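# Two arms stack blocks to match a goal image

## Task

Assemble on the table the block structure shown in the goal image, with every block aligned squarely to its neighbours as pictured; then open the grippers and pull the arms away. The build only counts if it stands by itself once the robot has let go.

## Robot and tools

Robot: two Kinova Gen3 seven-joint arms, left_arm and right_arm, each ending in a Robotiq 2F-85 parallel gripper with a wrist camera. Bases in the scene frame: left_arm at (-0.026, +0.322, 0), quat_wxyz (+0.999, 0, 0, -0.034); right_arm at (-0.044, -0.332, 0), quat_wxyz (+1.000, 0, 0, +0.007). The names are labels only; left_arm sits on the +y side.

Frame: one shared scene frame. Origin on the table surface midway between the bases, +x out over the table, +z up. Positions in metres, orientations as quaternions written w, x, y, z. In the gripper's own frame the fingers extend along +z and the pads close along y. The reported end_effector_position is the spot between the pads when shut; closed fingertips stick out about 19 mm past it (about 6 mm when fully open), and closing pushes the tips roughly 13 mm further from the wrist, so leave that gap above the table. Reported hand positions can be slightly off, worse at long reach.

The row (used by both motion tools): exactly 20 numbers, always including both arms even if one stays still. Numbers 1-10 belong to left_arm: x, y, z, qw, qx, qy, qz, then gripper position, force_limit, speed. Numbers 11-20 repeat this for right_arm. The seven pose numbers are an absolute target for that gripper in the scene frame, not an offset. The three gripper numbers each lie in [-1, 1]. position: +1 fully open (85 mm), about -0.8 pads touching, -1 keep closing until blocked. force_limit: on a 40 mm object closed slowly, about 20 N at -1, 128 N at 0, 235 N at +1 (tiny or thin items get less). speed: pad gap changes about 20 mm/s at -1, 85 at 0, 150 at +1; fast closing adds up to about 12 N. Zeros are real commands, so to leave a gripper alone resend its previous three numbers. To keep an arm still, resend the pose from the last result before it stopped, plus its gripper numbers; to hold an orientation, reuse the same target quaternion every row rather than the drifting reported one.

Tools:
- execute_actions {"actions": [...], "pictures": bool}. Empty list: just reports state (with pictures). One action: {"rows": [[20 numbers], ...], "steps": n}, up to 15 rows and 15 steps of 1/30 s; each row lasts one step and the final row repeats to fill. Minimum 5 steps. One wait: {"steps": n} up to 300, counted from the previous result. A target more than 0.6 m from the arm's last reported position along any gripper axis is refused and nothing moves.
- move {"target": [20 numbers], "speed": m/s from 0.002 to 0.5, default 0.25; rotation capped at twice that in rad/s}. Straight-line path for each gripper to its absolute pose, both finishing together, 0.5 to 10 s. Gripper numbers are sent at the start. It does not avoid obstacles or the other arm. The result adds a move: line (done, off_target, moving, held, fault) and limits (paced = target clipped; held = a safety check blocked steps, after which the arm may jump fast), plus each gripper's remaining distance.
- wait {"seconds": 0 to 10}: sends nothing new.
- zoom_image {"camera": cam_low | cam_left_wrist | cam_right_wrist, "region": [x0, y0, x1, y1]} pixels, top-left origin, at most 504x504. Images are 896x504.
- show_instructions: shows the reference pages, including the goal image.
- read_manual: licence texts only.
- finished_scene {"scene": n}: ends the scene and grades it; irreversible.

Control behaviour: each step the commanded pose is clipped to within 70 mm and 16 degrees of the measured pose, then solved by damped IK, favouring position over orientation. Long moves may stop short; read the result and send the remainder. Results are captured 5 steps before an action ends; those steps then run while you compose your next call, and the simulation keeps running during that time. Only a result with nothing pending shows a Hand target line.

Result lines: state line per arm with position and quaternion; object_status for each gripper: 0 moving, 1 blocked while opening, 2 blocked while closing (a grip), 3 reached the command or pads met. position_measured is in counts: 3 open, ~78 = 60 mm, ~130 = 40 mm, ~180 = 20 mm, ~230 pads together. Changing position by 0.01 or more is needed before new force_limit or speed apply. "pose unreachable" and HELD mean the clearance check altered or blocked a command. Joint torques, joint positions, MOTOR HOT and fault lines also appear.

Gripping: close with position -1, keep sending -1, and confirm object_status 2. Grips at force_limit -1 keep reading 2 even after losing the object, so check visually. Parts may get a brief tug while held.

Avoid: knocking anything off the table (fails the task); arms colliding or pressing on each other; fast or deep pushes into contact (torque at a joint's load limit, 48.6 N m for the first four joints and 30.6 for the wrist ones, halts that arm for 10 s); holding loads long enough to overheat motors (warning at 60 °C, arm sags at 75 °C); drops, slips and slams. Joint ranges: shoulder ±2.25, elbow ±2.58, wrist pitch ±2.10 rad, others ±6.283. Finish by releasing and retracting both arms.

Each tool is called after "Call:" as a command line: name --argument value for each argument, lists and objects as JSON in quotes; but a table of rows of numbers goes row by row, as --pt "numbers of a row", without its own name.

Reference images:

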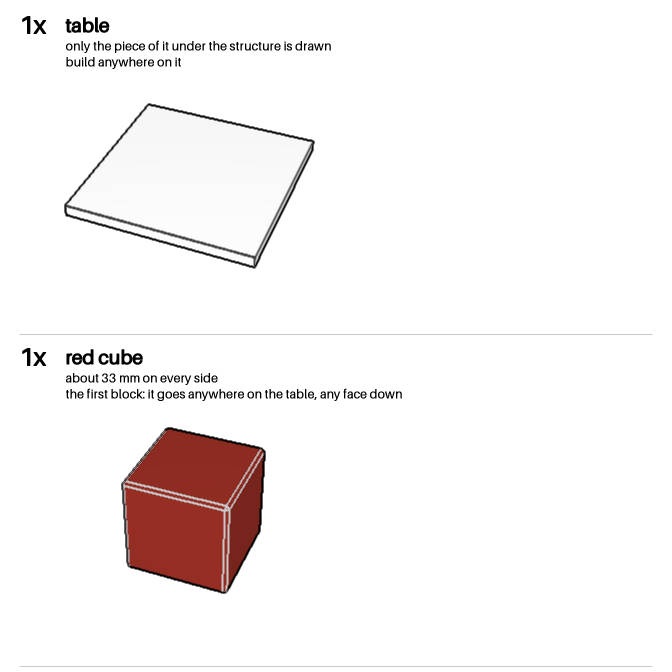

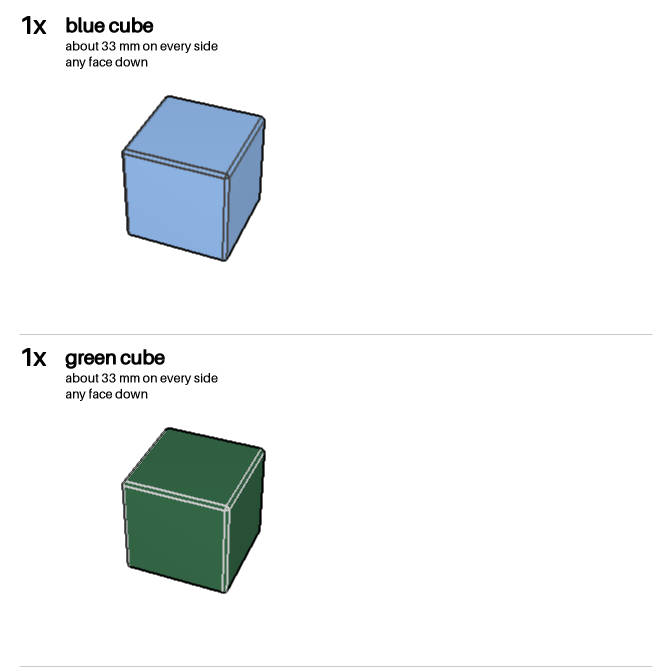

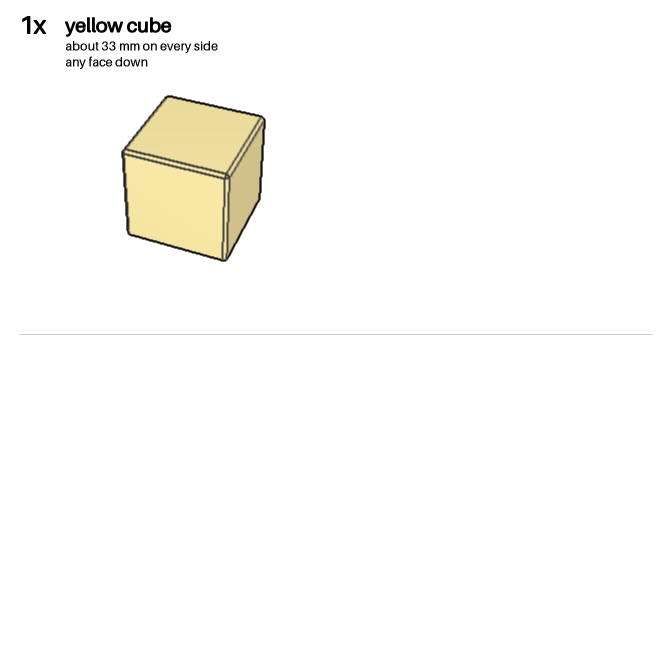

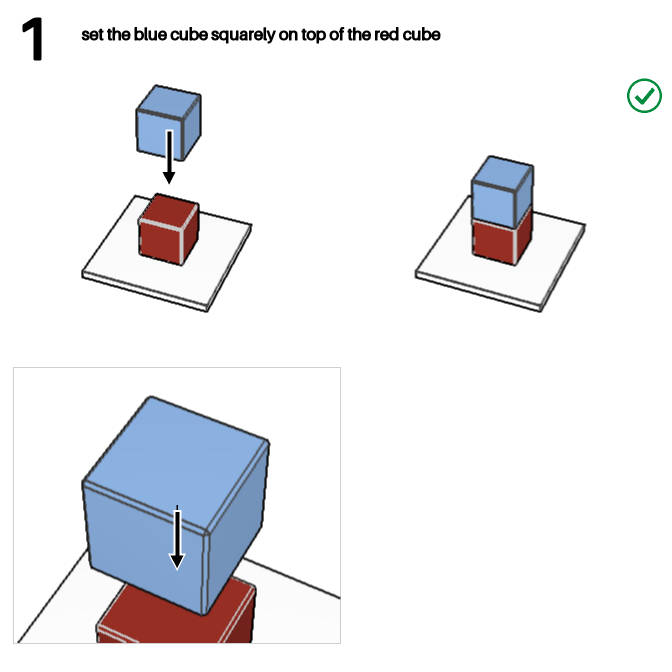

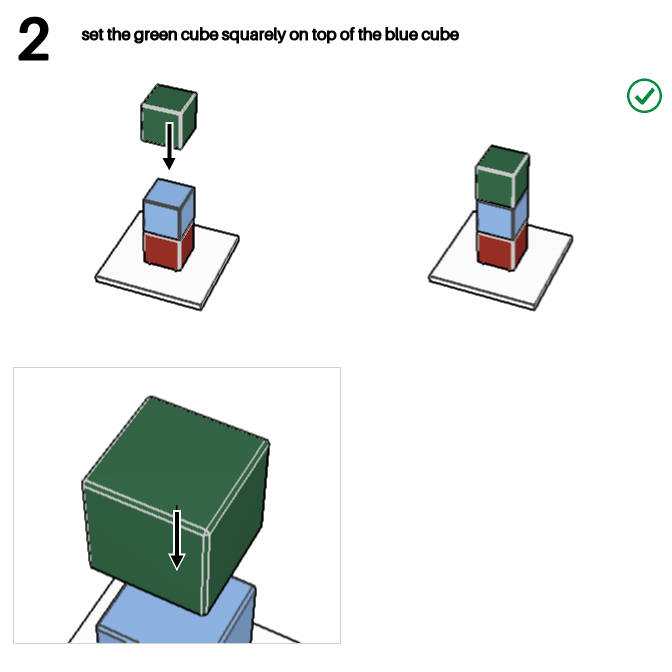

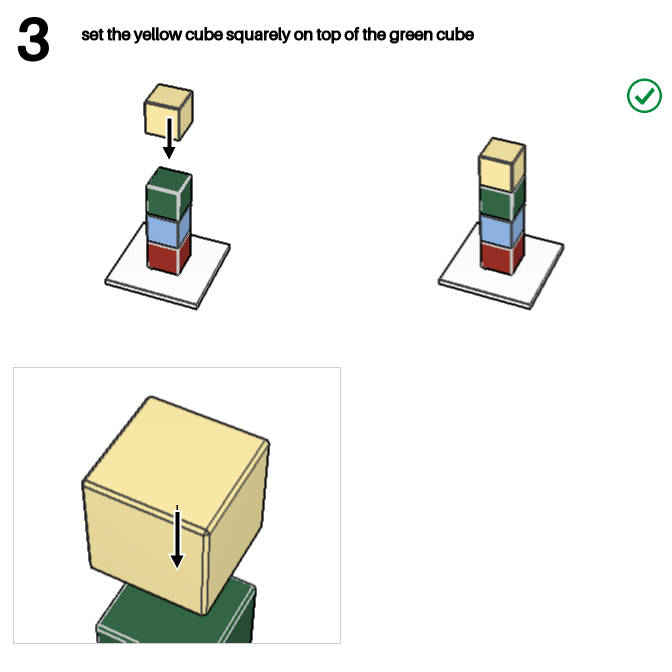

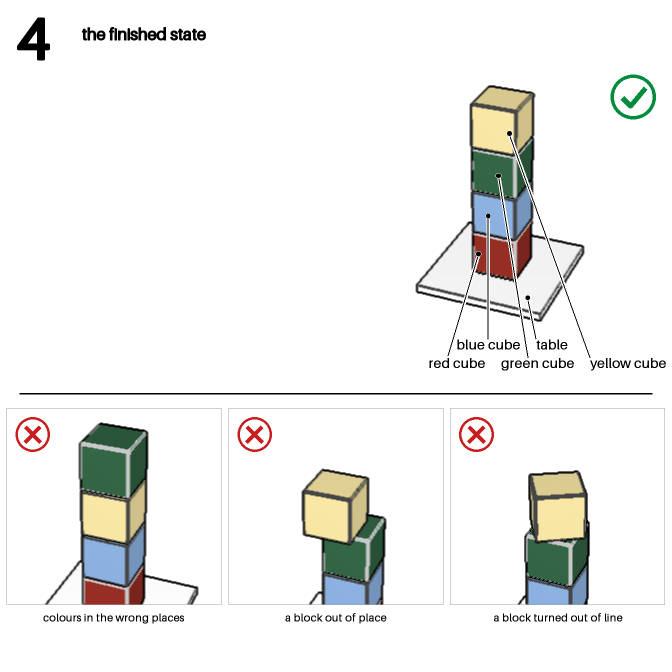

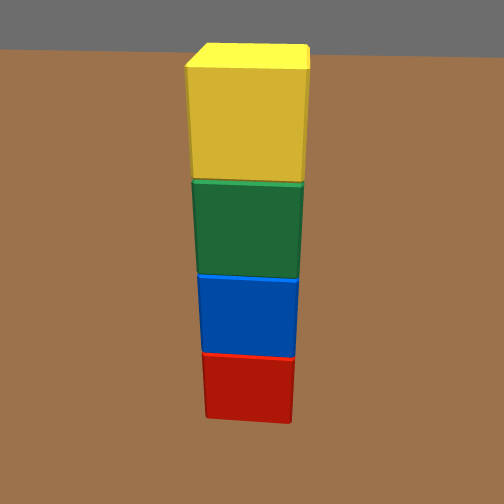

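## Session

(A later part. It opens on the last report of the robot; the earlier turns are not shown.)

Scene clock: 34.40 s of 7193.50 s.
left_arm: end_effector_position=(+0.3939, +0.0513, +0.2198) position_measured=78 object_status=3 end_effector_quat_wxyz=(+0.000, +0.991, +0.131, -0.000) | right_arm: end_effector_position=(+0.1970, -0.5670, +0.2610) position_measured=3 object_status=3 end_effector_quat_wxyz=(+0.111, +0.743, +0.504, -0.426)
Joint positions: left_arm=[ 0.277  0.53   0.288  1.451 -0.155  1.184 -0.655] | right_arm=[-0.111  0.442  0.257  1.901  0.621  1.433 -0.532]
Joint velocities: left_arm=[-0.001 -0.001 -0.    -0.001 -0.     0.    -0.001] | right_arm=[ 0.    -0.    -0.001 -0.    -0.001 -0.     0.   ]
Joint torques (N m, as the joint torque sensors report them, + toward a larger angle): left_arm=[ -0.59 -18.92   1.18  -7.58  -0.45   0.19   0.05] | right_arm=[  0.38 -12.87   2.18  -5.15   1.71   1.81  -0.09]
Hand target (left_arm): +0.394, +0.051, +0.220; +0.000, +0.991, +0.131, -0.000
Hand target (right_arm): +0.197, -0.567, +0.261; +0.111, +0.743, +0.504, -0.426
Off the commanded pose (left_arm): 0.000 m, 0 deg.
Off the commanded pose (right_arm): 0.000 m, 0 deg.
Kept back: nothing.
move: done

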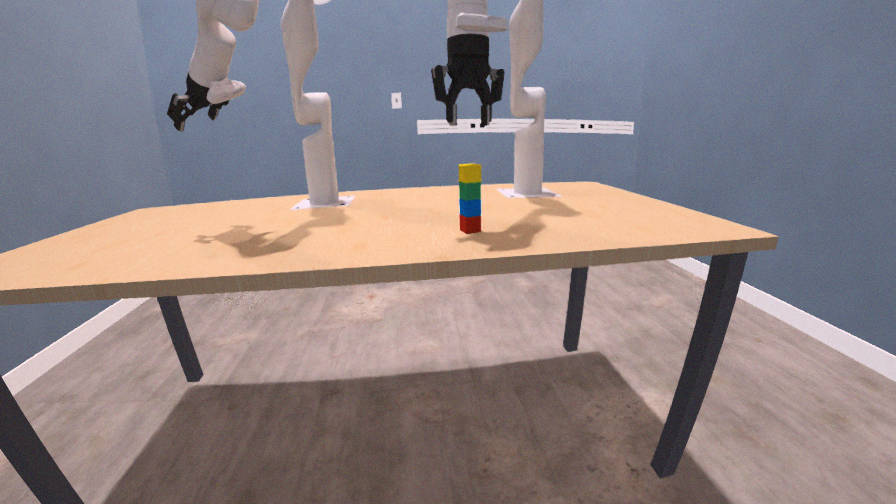

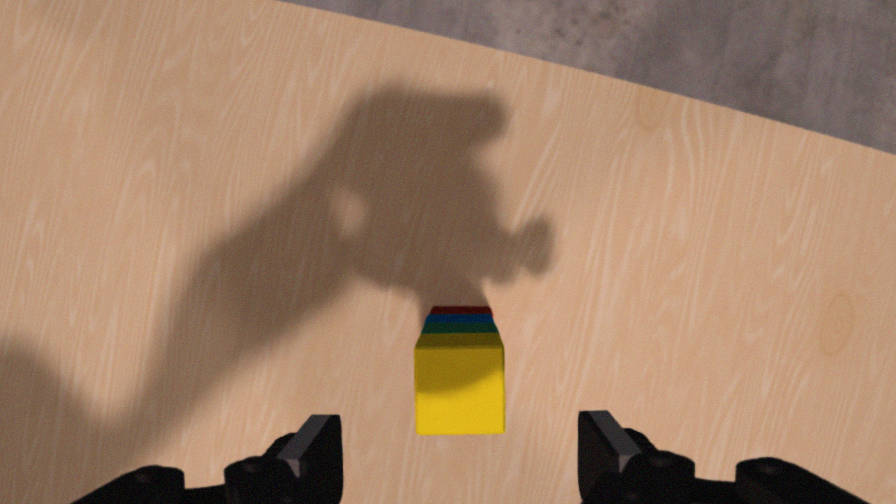

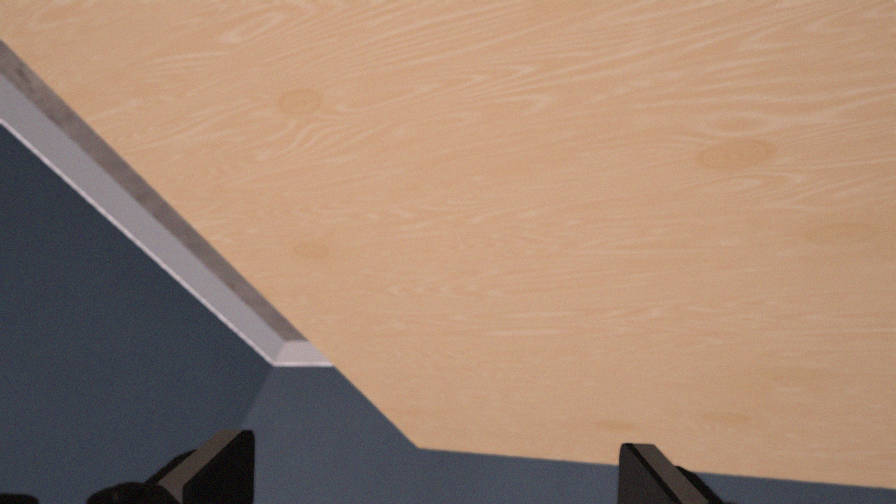

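Call:
finished_scene --scene 1

The scene is finished: the task was done.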